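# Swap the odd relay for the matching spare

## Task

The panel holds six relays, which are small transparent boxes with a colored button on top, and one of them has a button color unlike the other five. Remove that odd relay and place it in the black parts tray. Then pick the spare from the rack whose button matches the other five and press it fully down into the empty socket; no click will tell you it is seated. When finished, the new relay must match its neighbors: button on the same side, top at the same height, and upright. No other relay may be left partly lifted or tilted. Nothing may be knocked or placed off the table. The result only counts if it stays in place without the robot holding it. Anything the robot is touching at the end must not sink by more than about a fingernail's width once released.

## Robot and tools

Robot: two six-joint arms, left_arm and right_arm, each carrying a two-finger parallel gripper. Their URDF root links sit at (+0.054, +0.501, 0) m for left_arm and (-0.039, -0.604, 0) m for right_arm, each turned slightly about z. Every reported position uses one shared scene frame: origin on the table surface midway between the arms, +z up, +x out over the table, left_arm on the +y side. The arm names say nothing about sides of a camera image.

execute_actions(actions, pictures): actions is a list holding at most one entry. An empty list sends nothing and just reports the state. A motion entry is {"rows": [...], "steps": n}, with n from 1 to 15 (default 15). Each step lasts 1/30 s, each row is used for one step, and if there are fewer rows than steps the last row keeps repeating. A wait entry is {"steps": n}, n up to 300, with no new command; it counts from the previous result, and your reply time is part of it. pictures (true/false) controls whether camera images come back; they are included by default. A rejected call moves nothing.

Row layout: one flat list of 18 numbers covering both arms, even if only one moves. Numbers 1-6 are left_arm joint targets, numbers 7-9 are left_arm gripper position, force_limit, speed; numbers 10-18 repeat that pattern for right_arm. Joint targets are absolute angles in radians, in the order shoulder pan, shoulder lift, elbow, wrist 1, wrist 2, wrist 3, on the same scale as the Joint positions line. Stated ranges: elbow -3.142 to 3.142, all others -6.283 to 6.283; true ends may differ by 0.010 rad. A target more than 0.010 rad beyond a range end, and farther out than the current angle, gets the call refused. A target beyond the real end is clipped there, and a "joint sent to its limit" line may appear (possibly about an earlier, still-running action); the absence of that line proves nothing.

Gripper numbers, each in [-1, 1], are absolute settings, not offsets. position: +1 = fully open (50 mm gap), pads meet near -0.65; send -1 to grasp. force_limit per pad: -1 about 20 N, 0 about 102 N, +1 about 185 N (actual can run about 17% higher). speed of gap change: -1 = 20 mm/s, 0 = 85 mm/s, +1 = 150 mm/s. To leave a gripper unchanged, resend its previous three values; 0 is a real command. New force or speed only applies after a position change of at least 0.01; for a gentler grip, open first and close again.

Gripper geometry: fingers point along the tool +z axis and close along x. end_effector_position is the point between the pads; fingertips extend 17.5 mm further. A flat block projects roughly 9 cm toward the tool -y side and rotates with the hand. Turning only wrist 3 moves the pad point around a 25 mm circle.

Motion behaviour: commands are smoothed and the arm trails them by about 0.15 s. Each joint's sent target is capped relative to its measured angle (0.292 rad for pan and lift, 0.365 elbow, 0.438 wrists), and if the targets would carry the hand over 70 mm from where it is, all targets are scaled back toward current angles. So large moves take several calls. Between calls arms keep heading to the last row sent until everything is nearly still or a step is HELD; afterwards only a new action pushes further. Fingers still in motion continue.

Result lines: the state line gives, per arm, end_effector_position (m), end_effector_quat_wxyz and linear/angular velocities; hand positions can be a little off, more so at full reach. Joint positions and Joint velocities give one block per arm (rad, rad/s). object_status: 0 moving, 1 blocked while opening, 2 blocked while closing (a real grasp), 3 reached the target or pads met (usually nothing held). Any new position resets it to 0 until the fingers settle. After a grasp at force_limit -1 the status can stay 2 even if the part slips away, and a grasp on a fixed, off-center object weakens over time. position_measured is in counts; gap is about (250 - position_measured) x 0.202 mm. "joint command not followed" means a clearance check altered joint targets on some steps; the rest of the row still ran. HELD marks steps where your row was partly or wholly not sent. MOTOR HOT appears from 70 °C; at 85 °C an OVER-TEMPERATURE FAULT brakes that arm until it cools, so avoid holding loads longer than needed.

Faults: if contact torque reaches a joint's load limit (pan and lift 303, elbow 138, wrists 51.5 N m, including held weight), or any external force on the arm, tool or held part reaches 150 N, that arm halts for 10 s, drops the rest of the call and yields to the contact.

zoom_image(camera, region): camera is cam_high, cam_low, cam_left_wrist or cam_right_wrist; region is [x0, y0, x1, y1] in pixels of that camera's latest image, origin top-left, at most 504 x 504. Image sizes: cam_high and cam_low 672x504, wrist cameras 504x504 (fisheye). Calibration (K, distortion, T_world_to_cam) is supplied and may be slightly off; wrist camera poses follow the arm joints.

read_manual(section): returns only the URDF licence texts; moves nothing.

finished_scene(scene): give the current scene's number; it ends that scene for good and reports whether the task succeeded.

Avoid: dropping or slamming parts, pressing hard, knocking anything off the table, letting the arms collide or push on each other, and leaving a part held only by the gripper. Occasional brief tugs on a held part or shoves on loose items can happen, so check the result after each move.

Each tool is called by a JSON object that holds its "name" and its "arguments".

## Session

{"name": "execute_actions", "arguments": {"actions": []}}

{"name": "zoom_image", "arguments": {"camera": "cam_high", "region": [180,200,500,400]}}

Scene clock: 0.00 s of 7800.00 s.
left_arm: end_effector_position=(+0.8249, -0.5176, +0.1671) position_measured=3 object_status=3 end_effector_quat_wxyz=(-0.032, +0.977, -0.162, +0.132) end_effector_velocity=(-0.000, -0.000, +0.000) end_effector_angular_velocity=(+0.000, -0.000, -0.000) | right_arm: end_effector_position=(+0.2855, -0.7961, +0.1289) position_measured=3 object_status=3 end_effector_quat_wxyz=(-0.232, +0.948, -0.177, +0.125) end_effector_velocity=(+0.000, -0.000, +0.000) end_effector_angular_velocity=(-0.000, -0.000, +0.001)
Joint positions: left_arm=[ 2.156 -0.459  0.512 -1.722 -1.316  0.777] | right_arm=[ 1.843 -1.892  2.58  -1.875 -1.192  0.43 ]
Joint velocities: left_arm=[-0. -0.  0.  0.  0.  0.] | right_arm=[ 0.    -0.001 -0.001  0.001  0.    -0.001]
camera_calibration (this result's frames):
cam_left_wrist: T_world_to_cam=[[0.913688, -0.287133, 0.287627, -0.95761], [-0.337339, -0.930505, 0.142699, -0.215617], [0.226665, -0.22741, -0.947052, 0.00583607], [0, 0, 0, 1]] pos_world=[0.800898, -0.474267, 0.31173]
cam_right_wrist: T_world_to_cam=[[0.919129, -0.345805, 0.188735, -0.566008], [-0.293532, -0.920654, -0.257362, -0.605763], [0.262757, 0.181149, -0.947704, 0.339736], [0, 0, 0, 1]] pos_world=[0.253156, -0.814969, 0.272894]

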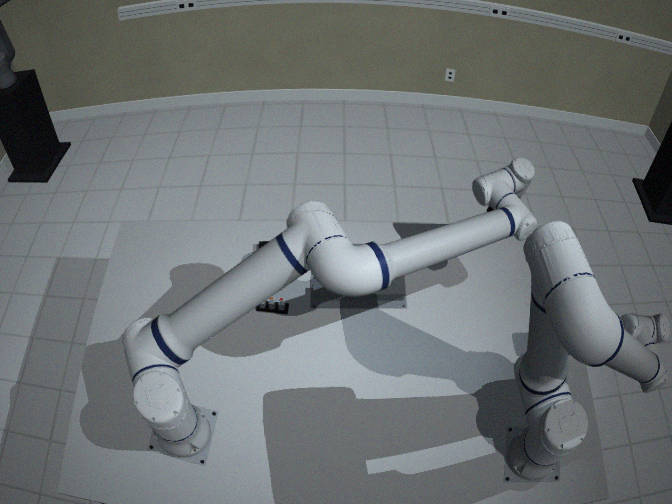

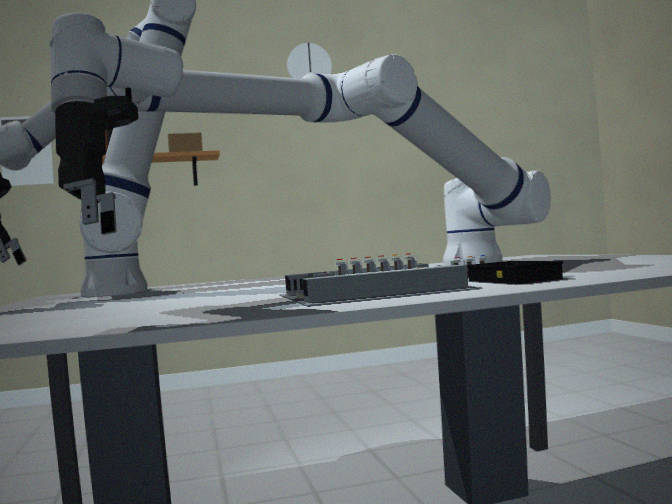

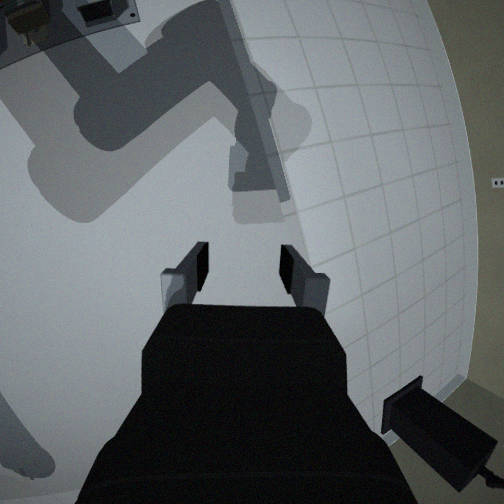

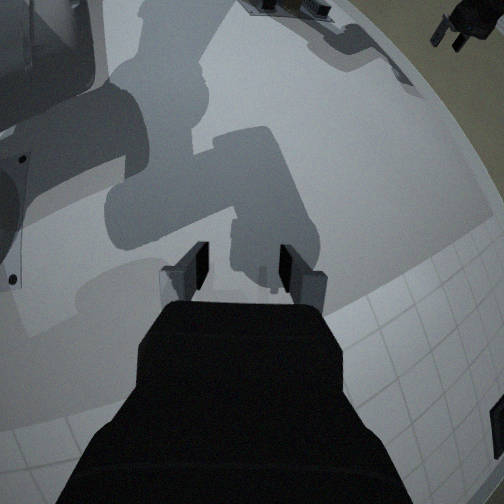

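Region (180, 200, 500, 400) of cam_high's 672x504 image, scaled by 1.575, with more detail than that image has; it fills the top 315 rows of this view, and the rest is white.

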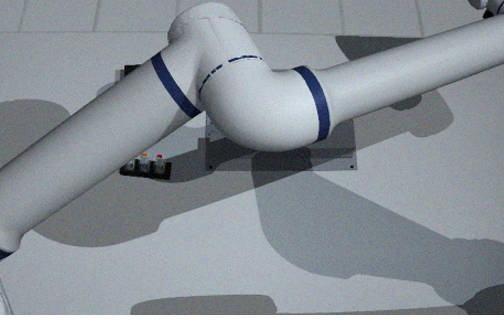

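Same overview pose.

{"name": "execute_actions", "arguments": {"actions": [{"rows":[[2.391,-1.509,1.892,-1.954,-1.571,3.814,0.67,-0.5,0,1.843,-1.892,2.58,-1.875,-1.192,0.43,1,0,0]]}], "pictures": false}}

{"name": "execute_actions", "arguments": {"actions": [{"steps":130}]}}

{"name": "zoom_image", "arguments": {"camera": "cam_left_wrist", "region": [140,70,300,230]}}

{"name": "zoom_image", "arguments": {"camera": "cam_high", "region": [240,235,340,325]}}

Scene clock: 5.30 s of 7800.00 s.
left_arm: end_effector_position=(+0.8975, -0.3712, +0.2612) position_measured=52 object_status=3 end_effector_quat_wxyz=(+0.019, +0.956, -0.277, +0.099) end_effector_velocity=(+0.023, +0.342, +0.210) end_effector_angular_velocity=(-0.013, +0.077, -0.741) | right_arm: end_effector_position=(+0.2857, -0.7962, +0.1292) position_measured=3 object_status=3 end_effector_quat_wxyz=(-0.231, +0.948, -0.177, +0.125) end_effector_velocity=(-0.000, +0.001, -0.001) end_effector_angular_velocity=(+0.001, +0.002, +0.002)
Joint positions: left_arm=[ 2.298 -0.708  0.823 -1.862 -1.47   1.151] | right_arm=[ 1.843 -1.892  2.58  -1.875 -1.192  0.43 ]
Joint velocities: left_arm=[ 0.223 -0.631  0.786 -0.218 -0.24   0.942] | right_arm=[ 0.001  0.     0.001 -0.    -0.002  0.   ]
Steps of this call (steps 1 to 90: nothing new was sent; then 1.80 s passed at rest; steps 91 to 105: all 15 steps of this action). Readings (joint positions | what the end effector reports):
91: left_arm=[2.157 -0.461 0.514 -1.724 -1.317 0.780] | right_arm=[1.843 -1.892 2.580 -1.875 -1.192 0.430] | left_arm position_measured=10 object_status=0 | right_arm position_measured=3 object_status=3
92: left_arm=[2.167 -0.474 0.533 -1.735 -1.331 0.802] | right_arm=[1.843 -1.892 2.580 -1.875 -1.192 0.430] | left_arm position_measured=24 object_status=0 | right_arm position_measured=3 object_status=3
94: left_arm=[2.193 -0.505 0.568 -1.758 -1.355 0.846] | right_arm=[1.843 -1.892 2.580 -1.875 -1.192 0.430] | left_arm position_measured=49 object_status=0 | right_arm position_measured=3 object_status=3
98: left_arm=[2.235 -0.571 0.651 -1.800 -1.402 0.945] | right_arm=[1.843 -1.892 2.580 -1.875 -1.192 0.430] | left_arm position_measured=52 object_status=0 | right_arm position_measured=3 object_status=3
105: the state above

Scene clock: 9.63 s of 7800.00 s.
left_arm: end_effector_position=(+0.6194, +0.0494, +0.3002) position_measured=52 object_status=3 end_effector_quat_wxyz=(-0.000, +0.000, +1.000, -0.000) end_effector_velocity=(-0.000, -0.000, +0.001) end_effector_angular_velocity=(-0.002, -0.001, -0.000) | right_arm: end_effector_position=(+0.2857, -0.7962, +0.1292) position_measured=3 object_status=3 end_effector_quat_wxyz=(-0.231, +0.948, -0.177, +0.125) end_effector_velocity=(+0.000, +0.001, -0.000) end_effector_angular_velocity=(+0.003, -0.000, -0.002)
Joint positions: left_arm=[ 2.391 -1.509  1.892 -1.954 -1.571  3.814] | right_arm=[ 1.843 -1.892  2.58  -1.875 -1.192  0.43 ]
Joint velocities: left_arm=[-0.001 -0.002  0.    -0.    -0.    -0.   ] | right_arm=[-0.001  0.     0.001  0.001  0.001  0.001]
Steps of this call (steps 1 to 90: the robot went on to your last target; steps 91 to 130: nothing new was sent). Readings (joint positions | what the end effector reports):
1: left_arm=[2.305 -0.729 0.850 -1.869 -1.478 1.183] | right_arm=[1.843 -1.892 2.580 -1.875 -1.192 0.430] | left_arm position_measured=52 object_status=3 | right_arm position_measured=3 object_status=3
2: left_arm=[2.312 -0.751 0.877 -1.876 -1.485 1.216] | right_arm=[1.843 -1.892 2.580 -1.875 -1.192 0.430] | left_arm position_measured=52 object_status=3 | right_arm position_measured=3 object_status=3
4: left_arm=[2.324 -0.796 0.933 -1.888 -1.499 1.283] | right_arm=[1.843 -1.892 2.580 -1.875 -1.192 0.430] | left_arm position_measured=52 object_status=3 | right_arm position_measured=3 object_status=3
8: left_arm=[2.344 -0.886 1.046 -1.907 -1.520 1.419] | right_arm=[1.843 -1.892 2.580 -1.875 -1.192 0.430] | left_arm position_measured=52 object_status=3 | right_arm position_measured=3 object_status=3
130: the state above
All arms were judged still, so your last target was given up. Only a new action makes them travel on or press farther. Fingers that are still opening or closing keep moving.
camera_calibration (this result's frames):
cam_left_wrist: T_world_to_cam=[[-0.998524, -0.0394914, 0.0372909, 0.601955], [-0.0291043, 0.968695, 0.246542, -0.0922645], [-0.0458598, 0.245093, -0.968414, 0.45927], [0, 0, 0, 1]] pos_world=[0.619443, 0.000584464, 0.445063]
cam_right_wrist: T_world_to_cam=[[0.918963, -0.346039, 0.189113, -0.566445], [-0.293712, -0.920615, -0.257298, -0.605576], [0.263135, 0.180903, -0.947647, 0.339623], [0, 0, 0, 1]] pos_world=[0.25331, -0.814953, 0.273151]

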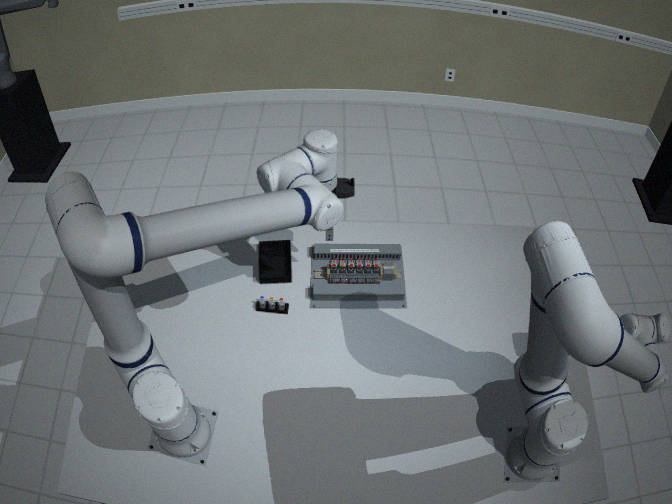

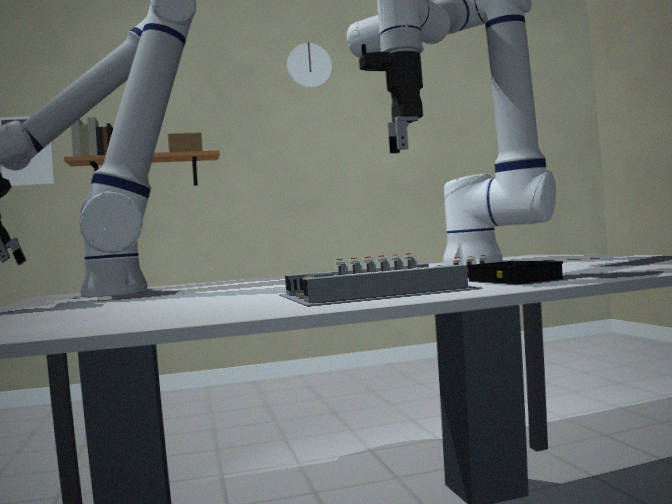

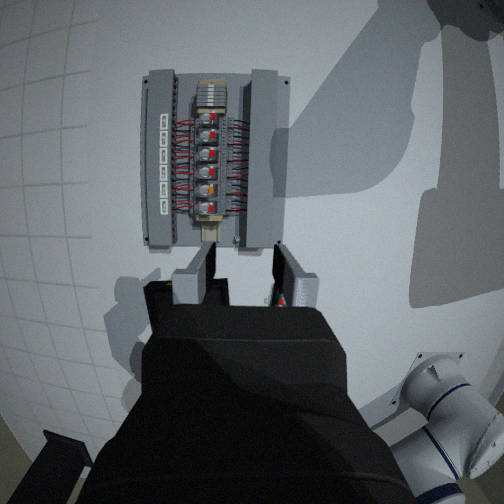

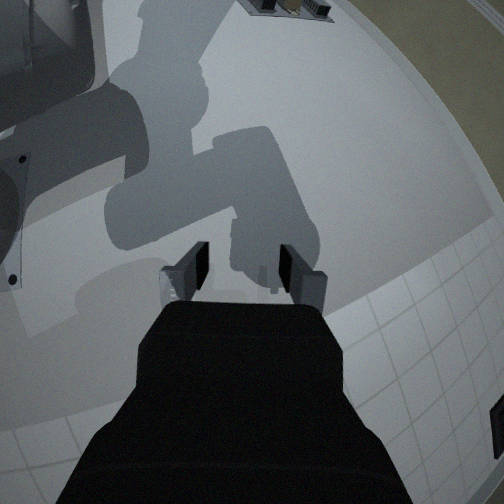

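Region (140, 70, 300, 230) of cam_left_wrist's 504x504 image, scaled by 3.150, with more detail than that image has.

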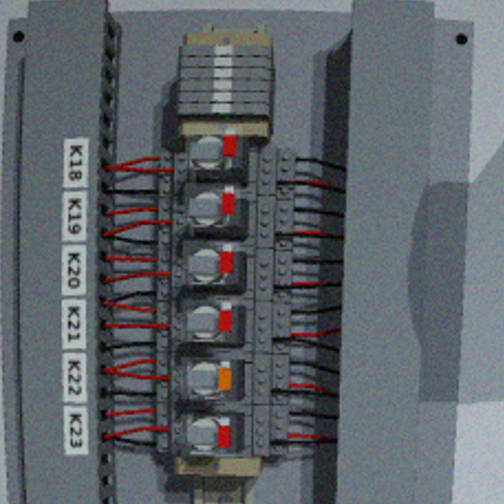

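Region (240, 235, 340, 325) of cam_high's 672x504 image, scaled by 5.040, with more detail than that image has; it fills the top 454 rows of this view, and the rest is white.

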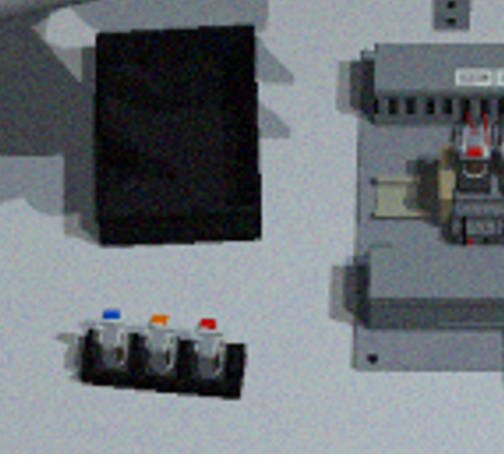

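{"name": "execute_actions", "arguments": {"actions": [{"rows":[[2.416,-1.2061,1.9208,-2.2855,-1.571,3.859,0.67,-0.5,0,1.843,-1.892,2.58,-1.875,-1.192,0.43,1,0,0]]}], "pictures": false}}

{"name": "execute_actions", "arguments": {"actions": [{"steps":35}]}}

{"name": "zoom_image", "arguments": {"camera": "cam_left_wrist", "region": [180,170,320,310]}}

{"name": "zoom_image", "arguments": {"camera": "cam_low", "region": [340,220,440,295]}}

Scene clock: 16.63 s of 7800.00 s.
left_arm: end_effector_position=(+0.6756, +0.0041, +0.1300) position_measured=52 object_status=3 end_effector_quat_wxyz=(-0.000, +0.009, +1.000, +0.000) end_effector_velocity=(+0.057, -0.032, -0.247) end_effector_angular_velocity=(+0.008, +0.007, -0.021) | right_arm: end_effector_position=(+0.2857, -0.7962, +0.1292) position_measured=3 object_status=3 end_effector_quat_wxyz=(-0.231, +0.948, -0.177, +0.125) end_effector_velocity=(-0.000, -0.000, +0.000) end_effector_angular_velocity=(-0.001, -0.000, +0.002)
Joint positions: left_arm=[ 2.412 -1.25   1.917 -2.237 -1.571  3.852] | right_arm=[ 1.843 -1.892  2.58  -1.875 -1.192  0.43 ]
Joint velocities: left_arm=[ 0.031  0.358  0.036 -0.383  0.     0.052] | right_arm=[ 0.    -0.    -0.001 -0.    -0.001 -0.001]
Steps of this call (steps 1 to 90: nothing new was sent; then 3.50 s passed at rest; steps 91 to 105: all 15 steps of this action). Readings (joint positions | what the end effector reports):
91: left_arm=[2.391 -1.507 1.892 -1.956 -1.571 3.814] | right_arm=[1.843 -1.892 2.580 -1.875 -1.192 0.430] | left_arm position_measured=52 object_status=3 | right_arm position_measured=3 object_status=3
92: left_arm=[2.393 -1.493 1.892 -1.974 -1.571 3.817] | right_arm=[1.843 -1.892 2.580 -1.875 -1.192 0.430] | left_arm position_measured=52 object_status=3 | right_arm position_measured=3 object_status=3
94: left_arm=[2.396 -1.453 1.898 -2.017 -1.571 3.823] | right_arm=[1.843 -1.892 2.580 -1.875 -1.192 0.430] | left_arm position_measured=52 object_status=3 | right_arm position_measured=3 object_status=3
98: left_arm=[2.402 -1.377 1.905 -2.099 -1.571 3.834] | right_arm=[1.843 -1.892 2.580 -1.875 -1.192 0.430] | left_arm position_measured=52 object_status=3 | right_arm position_measured=3 object_status=3
105: the state above

Scene clock: 17.80 s of 7800.00 s.
left_arm: end_effector_position=(+0.6826, +0.0001, +0.1000) position_measured=52 object_status=3 end_effector_quat_wxyz=(-0.000, +0.010, +1.000, -0.000) end_effector_velocity=(+0.000, -0.000, +0.000) end_effector_angular_velocity=(-0.000, -0.000, +0.000) | right_arm: end_effector_position=(+0.2857, -0.7962, +0.1292) position_measured=3 object_status=3 end_effector_quat_wxyz=(-0.231, +0.948, -0.177, +0.125) end_effector_velocity=(+0.000, -0.001, +0.001) end_effector_angular_velocity=(-0.002, -0.001, -0.001)
Joint positions: left_arm=[ 2.416 -1.206  1.921 -2.285 -1.571  3.859] | right_arm=[ 1.843 -1.892  2.58  -1.875 -1.192  0.43 ]
Joint velocities: left_arm=[ 0.    -0.001 -0.     0.     0.     0.   ] | right_arm=[-0.    -0.001 -0.001 -0.001  0.001  0.001]
Steps of this call (steps 1 to 30: the robot went on to your last target; steps 31 to 35: nothing new was sent). Readings (joint positions | what the end effector reports):
1: left_arm=[2.413 -1.240 1.918 -2.249 -1.571 3.854] | right_arm=[1.843 -1.892 2.580 -1.875 -1.192 0.430] | left_arm position_measured=52 object_status=3 | right_arm position_measured=3 object_status=3
2: left_arm=[2.414 -1.232 1.918 -2.257 -1.571 3.855] | right_arm=[1.843 -1.892 2.580 -1.875 -1.192 0.430] | left_arm position_measured=52 object_status=3 | right_arm position_measured=3 object_status=3
4: left_arm=[2.415 -1.221 1.919 -2.269 -1.571 3.857] | right_arm=[1.843 -1.892 2.580 -1.875 -1.192 0.430] | left_arm position_measured=52 object_status=3 | right_arm position_measured=3 object_status=3
8: left_arm=[2.416 -1.211 1.920 -2.280 -1.571 3.858] | right_arm=[1.843 -1.892 2.580 -1.875 -1.192 0.430] | left_arm position_measured=52 object_status=3 | right_arm position_measured=3 object_status=3
35: the state above
All arms were judged still, so your last target was given up. Only a new action makes them travel on or press farther. Fingers that are still opening or closing keep moving.
camera_calibration (this result's frames):
cam_left_wrist: T_world_to_cam=[[-0.99911, -0.0195201, 0.0374032, 0.670963], [-0.00969744, 0.969046, 0.246691, -0.0065351], [-0.0410608, 0.246108, -0.968372, 0.277165], [0, 0, 0, 1]] pos_world=[0.681683, -0.0487825, 0.244915]
cam_right_wrist: T_world_to_cam=[[0.918963, -0.346039, 0.189113, -0.566445], [-0.293712, -0.920615, -0.257298, -0.605576], [0.263135, 0.180903, -0.947647, 0.339623], [0, 0, 0, 1]] pos_world=[0.25331, -0.814953, 0.273151]

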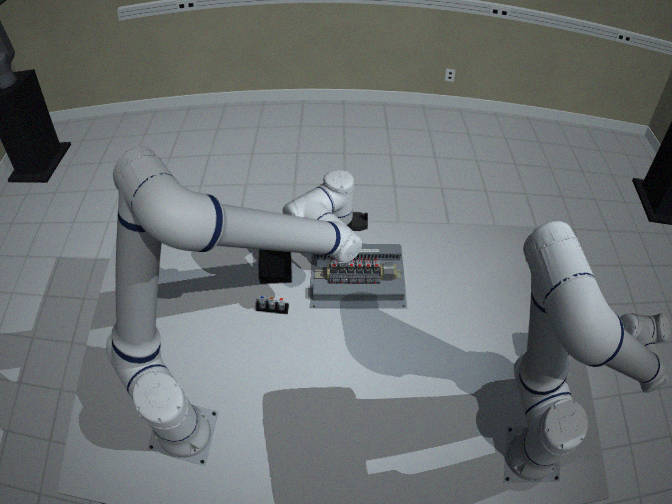

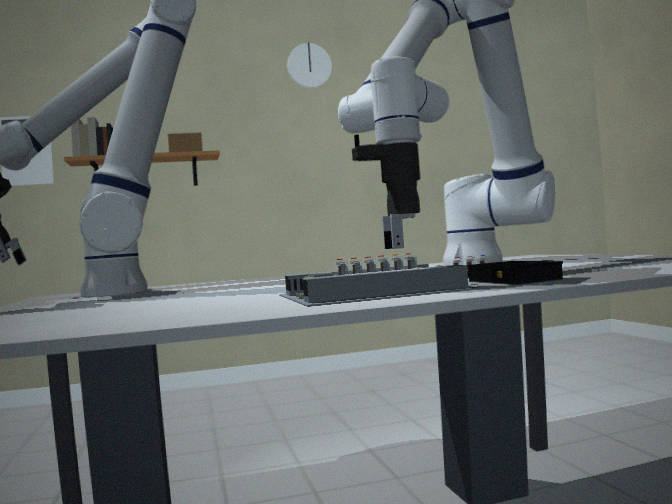

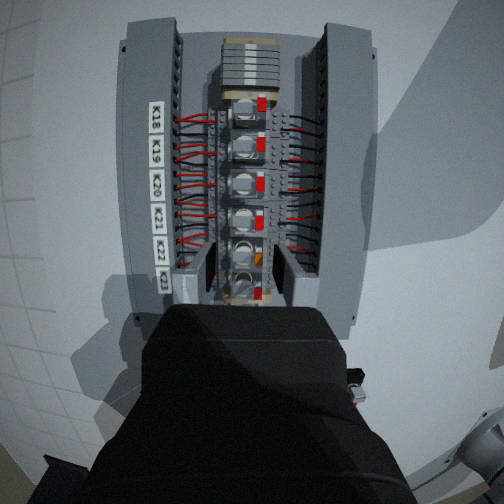

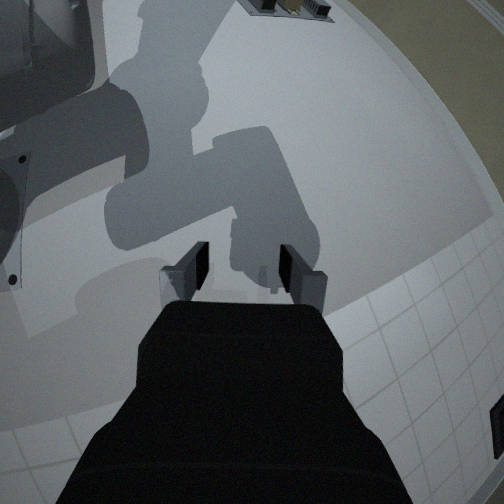

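Region (180, 170, 320, 310) of cam_left_wrist's 504x504 image, scaled by 3.600, with more detail than that image has.

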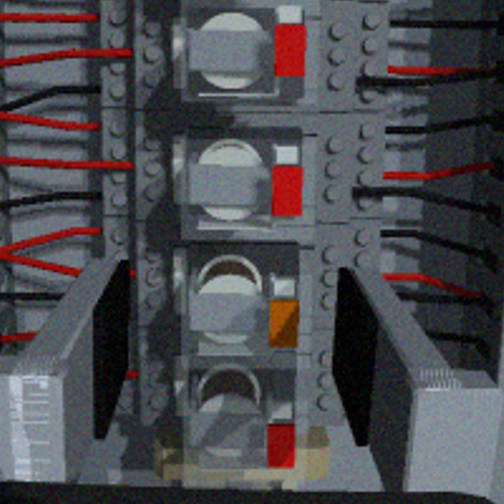

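Region (340, 220, 440, 295) of cam_low's 672x504 image, scaled by 5.040, with more detail than that image has; it fills the top 378 rows of this view, and the rest is white.

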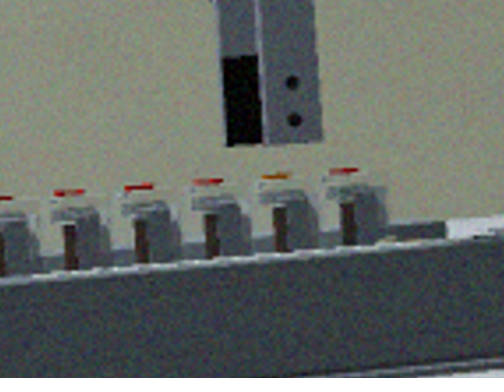

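{"name": "execute_actions", "arguments": {"actions": [{"rows":[[2.4145,-1.2094,1.9257,-2.2871,-1.571,3.873,0.67,-0.5,0,1.843,-1.892,2.58,-1.875,-1.192,0.43,1,0,0]],"steps":10}], "pictures": false}}

{"name": "execute_actions", "arguments": {"actions": [{"rows":[[2.4145,-1.174,1.9426,-2.3394,-1.571,3.873,0.67,-0.5,0,1.843,-1.892,2.58,-1.875,-1.192,0.43,1,0,0]]}], "pictures": false}}

{"name": "execute_actions", "arguments": {"actions": [{"steps":8}]}}

{"name": "zoom_image", "arguments": {"camera": "cam_left_wrist", "region": [180,170,320,310]}}

Scene clock: 24.40 s of 7800.00 s.
left_arm: end_effector_position=(+0.6802, +0.0010, +0.1000) position_measured=52 object_status=3 end_effector_quat_wxyz=(-0.000, +0.017, +1.000, -0.000) end_effector_velocity=(-0.002, +0.000, -0.000) end_effector_angular_velocity=(+0.000, +0.000, -0.011) | right_arm: end_effector_position=(+0.2857, -0.7962, +0.1292) position_measured=3 object_status=3 end_effector_quat_wxyz=(-0.231, +0.948, -0.177, +0.125) end_effector_velocity=(-0.000, +0.000, -0.000) end_effector_angular_velocity=(+0.001, -0.000, -0.001)
Joint positions: left_arm=[ 2.415 -1.209  1.925 -2.287 -1.571  3.872] | right_arm=[ 1.843 -1.892  2.58  -1.875 -1.192  0.43 ]
Joint velocities: left_arm=[-0.001 -0.002  0.003 -0.001  0.     0.01 ] | right_arm=[-0.001 -0.     0.001  0.     0.    -0.   ]
Steps of this call (steps 1 to 90: nothing new was sent; then 3.27 s passed at rest; steps 91 to 100: all 10 steps of this action). Readings (joint positions | what the end effector reports):
91: left_arm=[2.416 -1.206 1.921 -2.286 -1.571 3.859] | right_arm=[1.843 -1.892 2.580 -1.875 -1.192 0.430] | left_arm position_measured=52 object_status=3 | right_arm position_measured=3 object_status=3
92: left_arm=[2.416 -1.207 1.922 -2.286 -1.571 3.862] | right_arm=[1.843 -1.892 2.580 -1.875 -1.192 0.430] | left_arm position_measured=52 object_status=3 | right_arm position_measured=3 object_status=3
94: left_arm=[2.415 -1.208 1.924 -2.286 -1.571 3.867] | right_arm=[1.843 -1.892 2.580 -1.875 -1.192 0.430] | left_arm position_measured=52 object_status=3 | right_arm position_measured=3 object_status=3
98: left_arm=[2.415 -1.209 1.925 -2.287 -1.571 3.871] | right_arm=[1.843 -1.892 2.580 -1.875 -1.192 0.430] | left_arm position_measured=52 object_status=3 | right_arm position_measured=3 object_status=3
100: the state above

Scene clock: 24.90 s of 7800.00 s.
left_arm: end_effector_position=(+0.6799, +0.0010, +0.0707) position_measured=52 object_status=3 end_effector_quat_wxyz=(-0.000, +0.018, +1.000, -0.000) end_effector_velocity=(+0.001, +0.001, -0.006) end_effector_angular_velocity=(+0.000, +0.000, +0.002) | right_arm: end_effector_position=(+0.2857, -0.7962, +0.1292) position_measured=3 object_status=3 end_effector_quat_wxyz=(-0.231, +0.948, -0.177, +0.125) end_effector_velocity=(+0.000, -0.001, +0.001) end_effector_angular_velocity=(-0.003, -0.001, +0.001)
Joint positions: left_arm=[ 2.415 -1.175  1.942 -2.338 -1.571  3.873] | right_arm=[ 1.843 -1.892  2.58  -1.875 -1.192  0.43 ]
Joint velocities: left_arm=[ 0.002  0.007  0.003 -0.009  0.     0.   ] | right_arm=[ 0.001 -0.001 -0.002 -0.     0.    -0.   ]
Steps of this call (steps 1 to 15: all 15 steps of this action). Readings (joint positions | what the end effector reports):
1: left_arm=[2.415 -1.208 1.926 -2.288 -1.571 3.872] | right_arm=[1.843 -1.892 2.580 -1.875 -1.192 0.430] | left_arm position_measured=52 object_status=3 | right_arm position_measured=3 object_status=3
2: left_arm=[2.415 -1.202 1.928 -2.300 -1.571 3.872] | right_arm=[1.843 -1.892 2.580 -1.875 -1.192 0.430] | left_arm position_measured=52 object_status=3 | right_arm position_measured=3 object_status=3
4: left_arm=[2.415 -1.189 1.936 -2.316 -1.571 3.873] | right_arm=[1.843 -1.892 2.580 -1.875 -1.192 0.430] | left_arm position_measured=52 object_status=3 | right_arm position_measured=3 object_status=3
8: left_arm=[2.415 -1.179 1.940 -2.332 -1.571 3.873] | right_arm=[1.843 -1.892 2.580 -1.875 -1.192 0.430] | left_arm position_measured=52 object_status=3 | right_arm position_measured=3 object_status=3
15: the state above

Scene clock: 25.17 s of 7800.00 s.
left_arm: end_effector_position=(+0.6799, +0.0010, +0.0701) position_measured=52 object_status=3 end_effector_quat_wxyz=(-0.000, +0.018, +1.000, -0.000) end_effector_velocity=(+0.001, +0.001, -0.000) end_effector_angular_velocity=(-0.000, -0.000, +0.001) | right_arm: end_effector_position=(+0.2857, -0.7962, +0.1292) position_measured=3 object_status=3 end_effector_quat_wxyz=(-0.231, +0.948, -0.177, +0.125) end_effector_velocity=(-0.000, +0.000, -0.001) end_effector_angular_velocity=(-0.000, +0.000, +0.001)
Joint positions: left_arm=[ 2.415 -1.174  1.943 -2.339 -1.571  3.873] | right_arm=[ 1.843 -1.892  2.58  -1.875 -1.192  0.43 ]
Joint velocities: left_arm=[ 0.001  0.     0.001 -0.001  0.    -0.   ] | right_arm=[-0.     0.     0.001 -0.001 -0.001 -0.001]
Steps of this call (steps 1 to 8: the robot went on to your last target). Readings (joint positions | what the end effector reports):
1: left_arm=[2.415 -1.175 1.942 -2.338 -1.571 3.873] | right_arm=[1.843 -1.892 2.580 -1.875 -1.192 0.430] | left_arm position_measured=52 object_status=3 | right_arm position_measured=3 object_status=3
2: left_arm=[2.415 -1.174 1.942 -2.339 -1.571 3.873] | right_arm=[1.843 -1.892 2.580 -1.875 -1.192 0.430] | left_arm position_measured=52 object_status=3 | right_arm position_measured=3 object_status=3
4: left_arm=[2.415 -1.174 1.942 -2.339 -1.571 3.873] | right_arm=[1.843 -1.892 2.580 -1.875 -1.192 0.430] | left_arm position_measured=52 object_status=3 | right_arm position_measured=3 object_status=3
8: the state above
camera_calibration (this result's frames):
cam_left_wrist: T_world_to_cam=[[-0.999293, -0.00404306, 0.0373846, 0.669548], [0.00530828, 0.969079, 0.246694, -0.0103092], [-0.037226, 0.246718, -0.968372, 0.245211], [0, 0, 0, 1]] pos_world=[0.678257, -0.0478006, 0.214968]
cam_right_wrist: T_world_to_cam=[[0.918963, -0.346039, 0.189113, -0.566445], [-0.293712, -0.920615, -0.257298, -0.605576], [0.263135, 0.180903, -0.947647, 0.339623], [0, 0, 0, 1]] pos_world=[0.25331, -0.814953, 0.273151]

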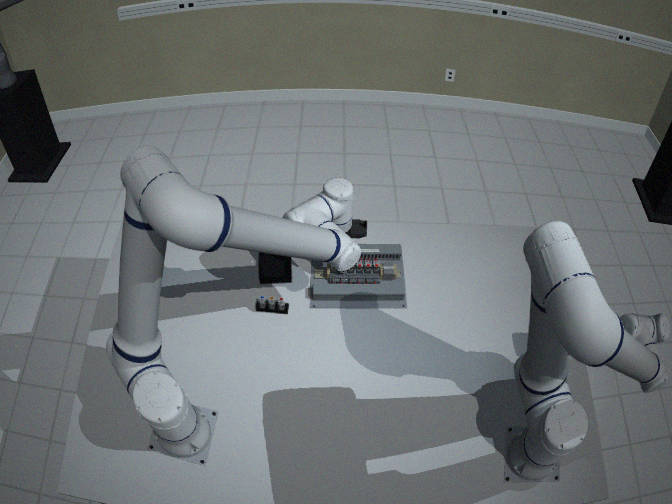

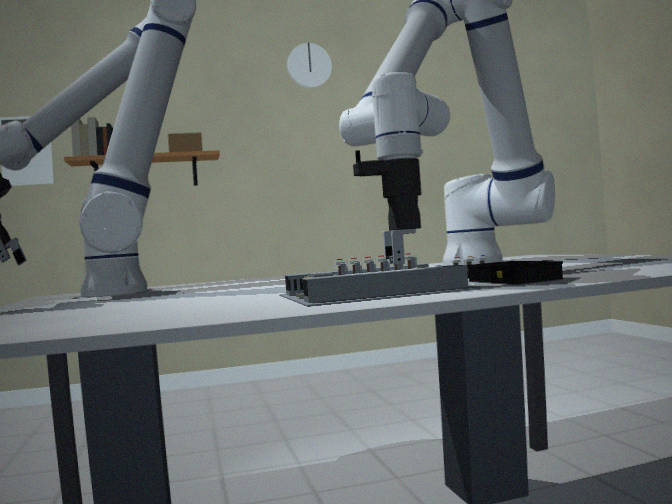

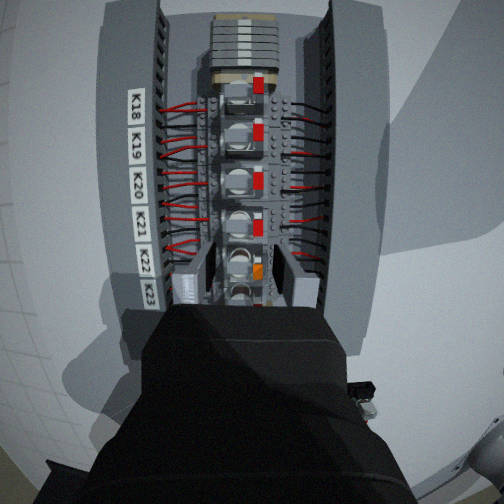

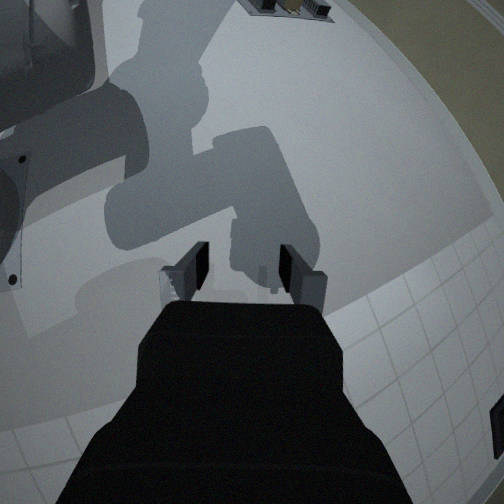

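Region (180, 170, 320, 310) of cam_left_wrist's 504x504 image, scaled by 3.600, with more detail than that image has.

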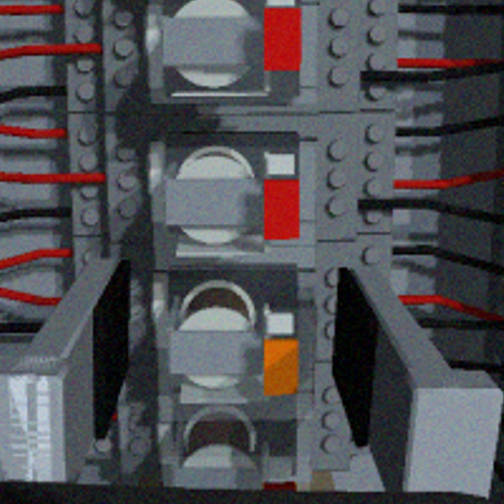

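{"name": "execute_actions", "arguments": {"actions": [{"rows":[[2.4145,-1.174,1.9426,-2.3394,-1.571,3.873,-1,-0.5,-0.5,1.843,-1.892,2.58,-1.875,-1.192,0.43,1,0,0]],"steps":14}], "pictures": false}}

{"name": "execute_actions", "arguments": {"actions": [{"rows":[[2.4145,-1.177,1.9412,-2.335,-1.571,3.873,-1,-0.5,-0.5,1.843,-1.892,2.58,-1.875,-1.192,0.43,1,0,0],[2.4145,-1.177,1.9412,-2.335,-1.571,3.873,-1,-0.5,-0.5,1.843,-1.892,2.58,-1.875,-1.192,0.43,1,0,0],[2.4145,-1.18,1.9398,-2.3306,-1.571,3.873,-1,-0.5,-0.5,1.843,-1.892,2.58,-1.875,-1.192,0.43,1,0,0],[2.4145,-1.18,1.9398,-2.3306,-1.571,3.873,-1,-0.5,-0.5,1.843,-1.892,2.58,-1.875,-1.192,0.43,1,0,0],[2.4145,-1.183,1.9384,-2.3262,-1.571,3.873,-1,-0.5,-0.5,1.843,-1.892,2.58,-1.875,-1.192,0.43,1,0,0],[2.4145,-1.183,1.9384,-2.3262,-1.571,3.873,-1,-0.5,-0.5,1.843,-1.892,2.58,-1.875,-1.192,0.43,1,0,0],[2.4145,-1.186,1.937,-2.3218,-1.571,3.873,-1,-0.5,-0.5,1.843,-1.892,2.58,-1.875,-1.192,0.43,1,0,0],[2.4145,-1.186,1.937,-2.3218,-1.571,3.873,-1,-0.5,-0.5,1.843,-1.892,2.58,-1.875,-1.192,0.43,1,0,0],[2.4145,-1.192,1.9341,-2.313,-1.571,3.873,-1,-0.5,-0.5,1.843,-1.892,2.58,-1.875,-1.192,0.43,1,0,0]]}], "pictures": false}}

{"name": "execute_actions", "arguments": {"actions": [{"rows":[[2.4145,-1.2529,1.8991,-2.217,-1.571,3.873,-1,-0.5,-0.5,1.843,-1.892,2.58,-1.875,-1.192,0.43,1,0,0]],"steps":12}], "pictures": false}}

{"name": "execute_actions", "arguments": {"actions": [{"rows":[[2.6572,-1.4037,2.0999,-2.267,-1.571,4.08,-1,-0.5,-0.5,1.843,-1.892,2.58,-1.875,-1.192,0.43,1,0,0]]}], "pictures": false}}

{"name": "execute_actions", "arguments": {"actions": [{"steps":15}], "pictures": false}}

{"name": "execute_actions", "arguments": {"actions": [{"rows":[[2.6572,-1.2853,2.1582,-2.4437,-1.571,4.08,-1,-0.5,-0.5,1.843,-1.892,2.58,-1.875,-1.192,0.43,1,0,0]]}], "pictures": false}}

{"name": "execute_actions", "arguments": {"actions": [{"steps":10}]}}

Scene clock: 38.40 s of 7800.00 s.
left_arm: end_effector_position=(+0.6798, +0.0010, +0.0700) position_measured=117 object_status=2 end_effector_quat_wxyz=(-0.000, +0.018, +1.000, -0.000) end_effector_velocity=(+0.000, +0.000, -0.001) end_effector_angular_velocity=(+0.002, -0.000, -0.000) | right_arm: end_effector_position=(+0.2857, -0.7962, +0.1292) position_measured=3 object_status=3 end_effector_quat_wxyz=(-0.231, +0.948, -0.177, +0.125) end_effector_velocity=(+0.001, +0.000, +0.000) end_effector_angular_velocity=(+0.001, -0.002, -0.001)
Joint positions: left_arm=[ 2.414 -1.174  1.943 -2.339 -1.571  3.873] | right_arm=[ 1.843 -1.892  2.58  -1.875 -1.192  0.43 ]
Joint velocities: left_arm=[ 0.     0.001  0.    -0.     0.001  0.   ] | right_arm=[-0.    -0.     0.     0.001  0.002  0.001]
Steps of this call (steps 1 to 15: the robot went on to your last target; steps 16 to 90: nothing new was sent; then 9.77 s passed at rest; steps 91 to 104: all 14 steps of this action). Readings (joint positions | what the end effector reports):
91: left_arm=[2.414 -1.174 1.943 -2.339 -1.571 3.873] | right_arm=[1.843 -1.892 2.580 -1.875 -1.192 0.430] | left_arm position_measured=57 object_status=0 | right_arm position_measured=3 object_status=3
92: left_arm=[2.414 -1.174 1.943 -2.339 -1.571 3.873] | right_arm=[1.843 -1.892 2.580 -1.875 -1.192 0.430] | left_arm position_measured=65 object_status=0 | right_arm position_measured=3 object_status=3
94: left_arm=[2.414 -1.174 1.943 -2.339 -1.571 3.873] | right_arm=[1.843 -1.892 2.580 -1.875 -1.192 0.430] | left_arm position_measured=83 object_status=0 | right_arm position_measured=3 object_status=3
98: left_arm=[2.414 -1.174 1.943 -2.339 -1.571 3.873] | right_arm=[1.843 -1.892 2.580 -1.875 -1.192 0.430] | left_arm position_measured=117 object_status=0 | right_arm position_measured=3 object_status=3
104: the state above

Scene clock: 38.90 s of 7800.00 s.
left_arm: end_effector_position=(+0.6800, +0.0009, +0.0836) position_measured=117 object_status=2 end_effector_quat_wxyz=(-0.000, +0.018, +1.000, -0.000) end_effector_velocity=(+0.000, -0.001, +0.012) end_effector_angular_velocity=(+0.000, +0.000, -0.000) | right_arm: end_effector_position=(+0.2857, -0.7962, +0.1292) position_measured=3 object_status=3 end_effector_quat_wxyz=(-0.231, +0.948, -0.177, +0.125) end_effector_velocity=(-0.001, -0.000, -0.001) end_effector_angular_velocity=(-0.002, +0.004, -0.000)
Joint positions: left_arm=[ 2.414 -1.19   1.935 -2.316 -1.571  3.873] | right_arm=[ 1.843 -1.892  2.58  -1.875 -1.192  0.43 ]
Joint velocities: left_arm=[-0.    -0.014 -0.008  0.022  0.    -0.   ] | right_arm=[-0.001 -0.     0.001 -0.001 -0.004  0.   ]
Steps of this call (steps 1 to 15: all 15 steps of this action). Readings (joint positions | what the end effector reports):
1: left_arm=[2.414 -1.174 1.943 -2.339 -1.571 3.873] | right_arm=[1.843 -1.892 2.580 -1.875 -1.192 0.430] | left_arm position_measured=117 object_status=2 | right_arm position_measured=3 object_status=3
2: left_arm=[2.414 -1.174 1.943 -2.339 -1.571 3.873] | right_arm=[1.843 -1.892 2.580 -1.875 -1.192 0.430] | left_arm position_measured=117 object_status=2 | right_arm position_measured=3 object_status=3
4: left_arm=[2.414 -1.176 1.942 -2.336 -1.571 3.873] | right_arm=[1.843 -1.892 2.580 -1.875 -1.192 0.430] | left_arm position_measured=117 object_status=2 | right_arm position_measured=3 object_status=3
8: left_arm=[2.414 -1.181 1.939 -2.329 -1.571 3.873] | right_arm=[1.843 -1.892 2.580 -1.875 -1.192 0.430] | left_arm position_measured=117 object_status=2 | right_arm position_measured=3 object_status=3
15: the state above

Scene clock: 39.30 s of 7800.00 s.
left_arm: end_effector_position=(+0.6800, +0.0010, +0.1371) position_measured=117 object_status=2 end_effector_quat_wxyz=(-0.000, +0.018, +1.000, -0.000) end_effector_velocity=(-0.000, +0.001, +0.024) end_effector_angular_velocity=(-0.001, -0.001, +0.000) | right_arm: end_effector_position=(+0.2857, -0.7962, +0.1292) position_measured=3 object_status=3 end_effector_quat_wxyz=(-0.231, +0.948, -0.177, +0.125) end_effector_velocity=(+0.001, -0.001, +0.000) end_effector_angular_velocity=(-0.003, -0.002, -0.000)
Joint positions: left_arm=[ 2.415 -1.25   1.901 -2.222 -1.571  3.873] | right_arm=[ 1.843 -1.892  2.58  -1.875 -1.192  0.43 ]
Joint velocities: left_arm=[ 0.    -0.027 -0.015  0.04  -0.     0.   ] | right_arm=[ 0.    -0.001 -0.    -0.002  0.002 -0.001]
Steps of this call (steps 1 to 12: all 12 steps of this action). Readings (joint positions | what the end effector reports):
1: left_arm=[2.414 -1.192 1.934 -2.312 -1.571 3.873] | right_arm=[1.843 -1.892 2.580 -1.875 -1.192 0.430] | left_arm position_measured=117 object_status=2 | right_arm position_measured=3 object_status=3
2: left_arm=[2.414 -1.204 1.928 -2.291 -1.571 3.873] | right_arm=[1.843 -1.892 2.580 -1.875 -1.192 0.430] | left_arm position_measured=117 object_status=2 | right_arm position_measured=3 object_status=3
4: left_arm=[2.415 -1.226 1.913 -2.261 -1.571 3.873] | right_arm=[1.843 -1.892 2.580 -1.875 -1.192 0.430] | left_arm position_measured=117 object_status=2 | right_arm position_measured=3 object_status=3
8: left_arm=[2.415 -1.244 1.904 -2.232 -1.571 3.873] | right_arm=[1.843 -1.892 2.580 -1.875 -1.192 0.430] | left_arm position_measured=117 object_status=2 | right_arm position_measured=3 object_status=3
12: the state above

Scene clock: 39.80 s of 7800.00 s.
left_arm: end_effector_position=(+0.6934, +0.1912, +0.1405) position_measured=117 object_status=2 end_effector_quat_wxyz=(-0.000, +0.003, +1.000, -0.000) end_effector_velocity=(-0.023, +0.317, -0.004) end_effector_angular_velocity=(+0.002, +0.002, +0.055) | right_arm: end_effector_position=(+0.2857, -0.7962, +0.1292) position_measured=3 object_status=3 end_effector_quat_wxyz=(-0.231, +0.948, -0.177, +0.125) end_effector_velocity=(+0.000, -0.002, +0.001) end_effector_angular_velocity=(-0.003, -0.001, -0.001)
Joint positions: left_arm=[ 2.615 -1.377  2.066 -2.259 -1.571  4.044] | right_arm=[ 1.843 -1.892  2.58  -1.875 -1.192  0.43 ]
Joint velocities: left_arm=[ 0.343 -0.218  0.283 -0.063 -0.     0.289] | right_arm=[-0.001 -0.    -0.002 -0.001  0.001 -0.   ]
Steps of this call (steps 1 to 15: all 15 steps of this action). Readings (joint positions | what the end effector reports):
1: left_arm=[2.416 -1.251 1.902 -2.221 -1.571 3.874] | right_arm=[1.843 -1.892 2.580 -1.875 -1.192 0.430] | left_arm position_measured=117 object_status=2 | right_arm position_measured=3 object_status=3
2: left_arm=[2.430 -1.260 1.912 -2.224 -1.571 3.887] | right_arm=[1.843 -1.892 2.580 -1.875 -1.192 0.430] | left_arm position_measured=117 object_status=2 | right_arm position_measured=3 object_status=3
4: left_arm=[2.459 -1.278 1.937 -2.229 -1.571 3.911] | right_arm=[1.843 -1.892 2.580 -1.875 -1.192 0.430] | left_arm position_measured=117 object_status=2 | right_arm position_measured=3 object_status=3
8: left_arm=[2.516 -1.314 1.983 -2.240 -1.571 3.959] | right_arm=[1.843 -1.892 2.580 -1.875 -1.192 0.430] | left_arm position_measured=117 object_status=2 | right_arm position_measured=3 object_status=3
15: the state above

Scene clock: 40.30 s of 7800.00 s.
left_arm: end_effector_position=(+0.6897, +0.2287, +0.1400) position_measured=117 object_status=2 end_effector_quat_wxyz=(-0.000, +0.000, +1.000, -0.000) end_effector_velocity=(-0.001, +0.005, -0.000) end_effector_angular_velocity=(-0.000, -0.000, +0.001) | right_arm: end_effector_position=(+0.2857, -0.7962, +0.1292) position_measured=3 object_status=3 end_effector_quat_wxyz=(-0.231, +0.948, -0.177, +0.125) end_effector_velocity=(-0.000, -0.000, -0.000) end_effector_angular_velocity=(-0.002, +0.001, +0.000)
Joint positions: left_arm=[ 2.656 -1.403  2.099 -2.267 -1.571  4.079] | right_arm=[ 1.843 -1.892  2.58  -1.875 -1.192  0.43 ]
Joint velocities: left_arm=[ 0.006 -0.003  0.005 -0.001 -0.     0.005] | right_arm=[-0.    -0.001  0.    -0.002 -0.001 -0.   ]
Steps of this call (steps 1 to 15: the robot went on to your last target). Readings (joint positions | what the end effector reports):
1: left_arm=[2.625 -1.384 2.074 -2.261 -1.571 4.053] | right_arm=[1.843 -1.892 2.580 -1.875 -1.192 0.430] | left_arm position_measured=117 object_status=2 | right_arm position_measured=3 object_status=3
2: left_arm=[2.633 -1.388 2.080 -2.262 -1.571 4.059] | right_arm=[1.843 -1.892 2.580 -1.875 -1.192 0.430] | left_arm position_measured=117 object_status=2 | right_arm position_measured=3 object_status=3
4: left_arm=[2.643 -1.395 2.088 -2.264 -1.571 4.068] | right_arm=[1.843 -1.892 2.580 -1.875 -1.192 0.430] | left_arm position_measured=117 object_status=2 | right_arm position_measured=3 object_status=3
8: left_arm=[2.652 -1.401 2.096 -2.266 -1.571 4.076] | right_arm=[1.843 -1.892 2.580 -1.875 -1.192 0.430] | left_arm position_measured=117 object_status=2 | right_arm position_measured=3 object_status=3
15: the state above

Scene clock: 40.80 s of 7800.00 s.
left_arm: end_effector_position=(+0.6896, +0.2293, +0.0548) position_measured=117 object_status=2 end_effector_quat_wxyz=(-0.000, +0.000, +1.000, -0.000) end_effector_velocity=(-0.002, -0.000, -0.019) end_effector_angular_velocity=(+0.001, +0.000, -0.002) | right_arm: end_effector_position=(+0.2857, -0.7962, +0.1292) position_measured=3 object_status=3 end_effector_quat_wxyz=(-0.231, +0.948, -0.177, +0.125) end_effector_velocity=(+0.000, -0.001, +0.001) end_effector_angular_velocity=(-0.004, -0.000, +0.000)
Joint positions: left_arm=[ 2.657 -1.289  2.157 -2.439 -1.571  4.08 ] | right_arm=[ 1.843 -1.892  2.58  -1.875 -1.192  0.43 ]
Joint velocities: left_arm=[-0.002  0.027  0.014 -0.039  0.     0.   ] | right_arm=[ 0.    -0.001 -0.001 -0.001 -0.    -0.   ]
Steps of this call (steps 1 to 15: all 15 steps of this action). Readings (joint positions | what the end effector reports):
1: left_arm=[2.657 -1.402 2.100 -2.270 -1.571 4.080] | right_arm=[1.843 -1.892 2.580 -1.875 -1.192 0.430] | left_arm position_measured=117 object_status=2 | right_arm position_measured=3 object_status=3
2: left_arm=[2.657 -1.388 2.106 -2.293 -1.571 4.080] | right_arm=[1.843 -1.892 2.580 -1.875 -1.192 0.430] | left_arm position_measured=117 object_status=2 | right_arm position_measured=3 object_status=3
4: left_arm=[2.657 -1.349 2.127 -2.347 -1.571 4.080] | right_arm=[1.843 -1.892 2.580 -1.875 -1.192 0.430] | left_arm position_measured=117 object_status=2 | right_arm position_measured=3 object_status=3
8: left_arm=[2.657 -1.307 2.147 -2.411 -1.571 4.080] | right_arm=[1.843 -1.892 2.580 -1.875 -1.192 0.430] | left_arm position_measured=117 object_status=2 | right_arm position_measured=3 object_status=3
15: the state above

Scene clock: 41.13 s of 7800.00 s.
left_arm: end_effector_position=(+0.6895, +0.2295, +0.0525) position_measured=117 object_status=2 end_effector_quat_wxyz=(-0.000, +0.000, +1.000, -0.000) end_effector_velocity=(-0.000, -0.000, -0.002) end_effector_angular_velocity=(+0.000, +0.000, -0.001) | right_arm: end_effector_position=(+0.2857, -0.7962, +0.1292) position_measured=3 object_status=3 end_effector_quat_wxyz=(-0.231, +0.948, -0.177, +0.125) end_effector_velocity=(+0.000, +0.001, -0.000) end_effector_angular_velocity=(+0.000, +0.001, +0.001)
Joint positions: left_arm=[ 2.657 -1.286  2.158 -2.443 -1.571  4.08 ] | right_arm=[ 1.843 -1.892  2.58  -1.875 -1.192  0.43 ]
Joint velocities: left_arm=[-0.     0.002  0.001 -0.003 -0.     0.   ] | right_arm=[ 0.002  0.     0.001 -0.001 -0.     0.001]
Steps of this call (steps 1 to 10: the robot went on to your last target). Readings (joint positions | what the end effector reports):
1: left_arm=[2.657 -1.288 2.157 -2.440 -1.571 4.080] | right_arm=[1.843 -1.892 2.580 -1.875 -1.192 0.430] | left_arm position_measured=117 object_status=2 | right_arm position_measured=3 object_status=3
2: left_arm=[2.657 -1.287 2.157 -2.441 -1.571 4.080] | right_arm=[1.843 -1.892 2.580 -1.875 -1.192 0.430] | left_arm position_measured=117 object_status=2 | right_arm position_measured=3 object_status=3
4: left_arm=[2.657 -1.286 2.158 -2.442 -1.571 4.080] | right_arm=[1.843 -1.892 2.580 -1.875 -1.192 0.430] | left_arm position_measured=117 object_status=2 | right_arm position_measured=3 object_status=3
8: left_arm=[2.657 -1.286 2.158 -2.443 -1.571 4.080] | right_arm=[1.843 -1.892 2.580 -1.875 -1.192 0.430] | left_arm position_measured=117 object_status=2 | right_arm position_measured=3 object_status=3
10: the state above
camera_calibration (this result's frames):
cam_left_wrist: T_world_to_cam=[[-0.998513, -0.0396952, 0.0373742, 0.6883], [-0.029277, 0.968666, 0.246637, -0.203466], [-0.0459934, 0.245176, -0.968387, 0.178556], [0, 0, 0, 1]] pos_world=[0.689532, 0.180635, 0.197369]
cam_right_wrist: T_world_to_cam=[[0.918963, -0.346039, 0.189113, -0.566444], [-0.293712, -0.920615, -0.257298, -0.605576], [0.263135, 0.180903, -0.947647, 0.339623], [0, 0, 0, 1]] pos_world=[0.25331, -0.814953, 0.273151]

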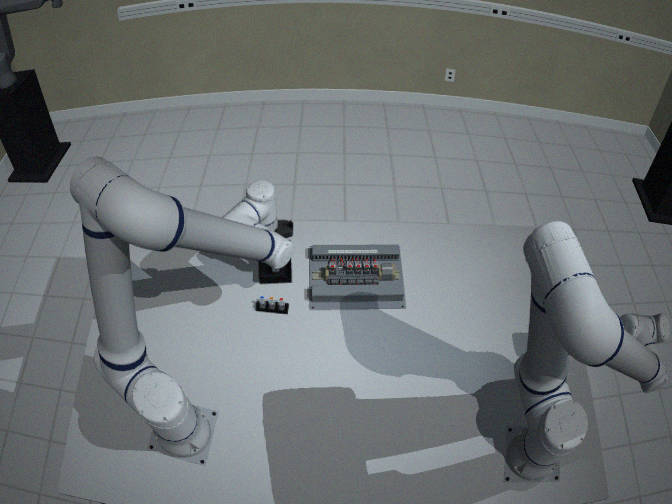

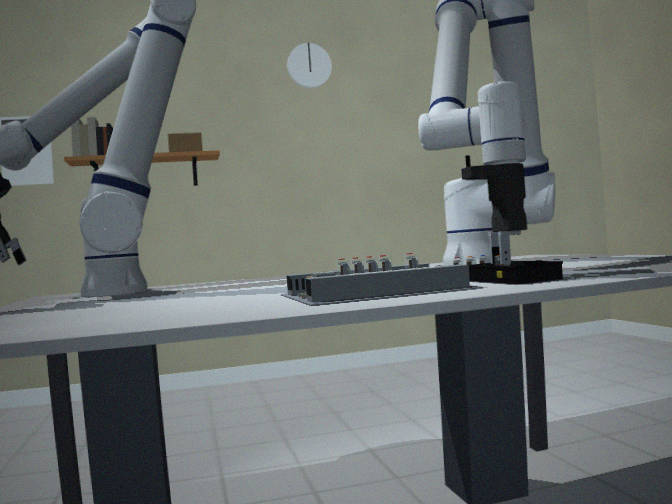

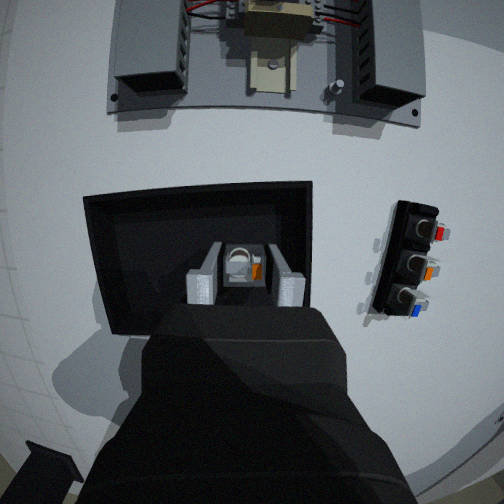

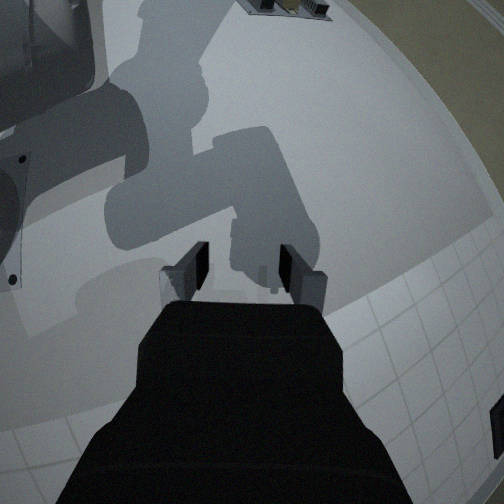

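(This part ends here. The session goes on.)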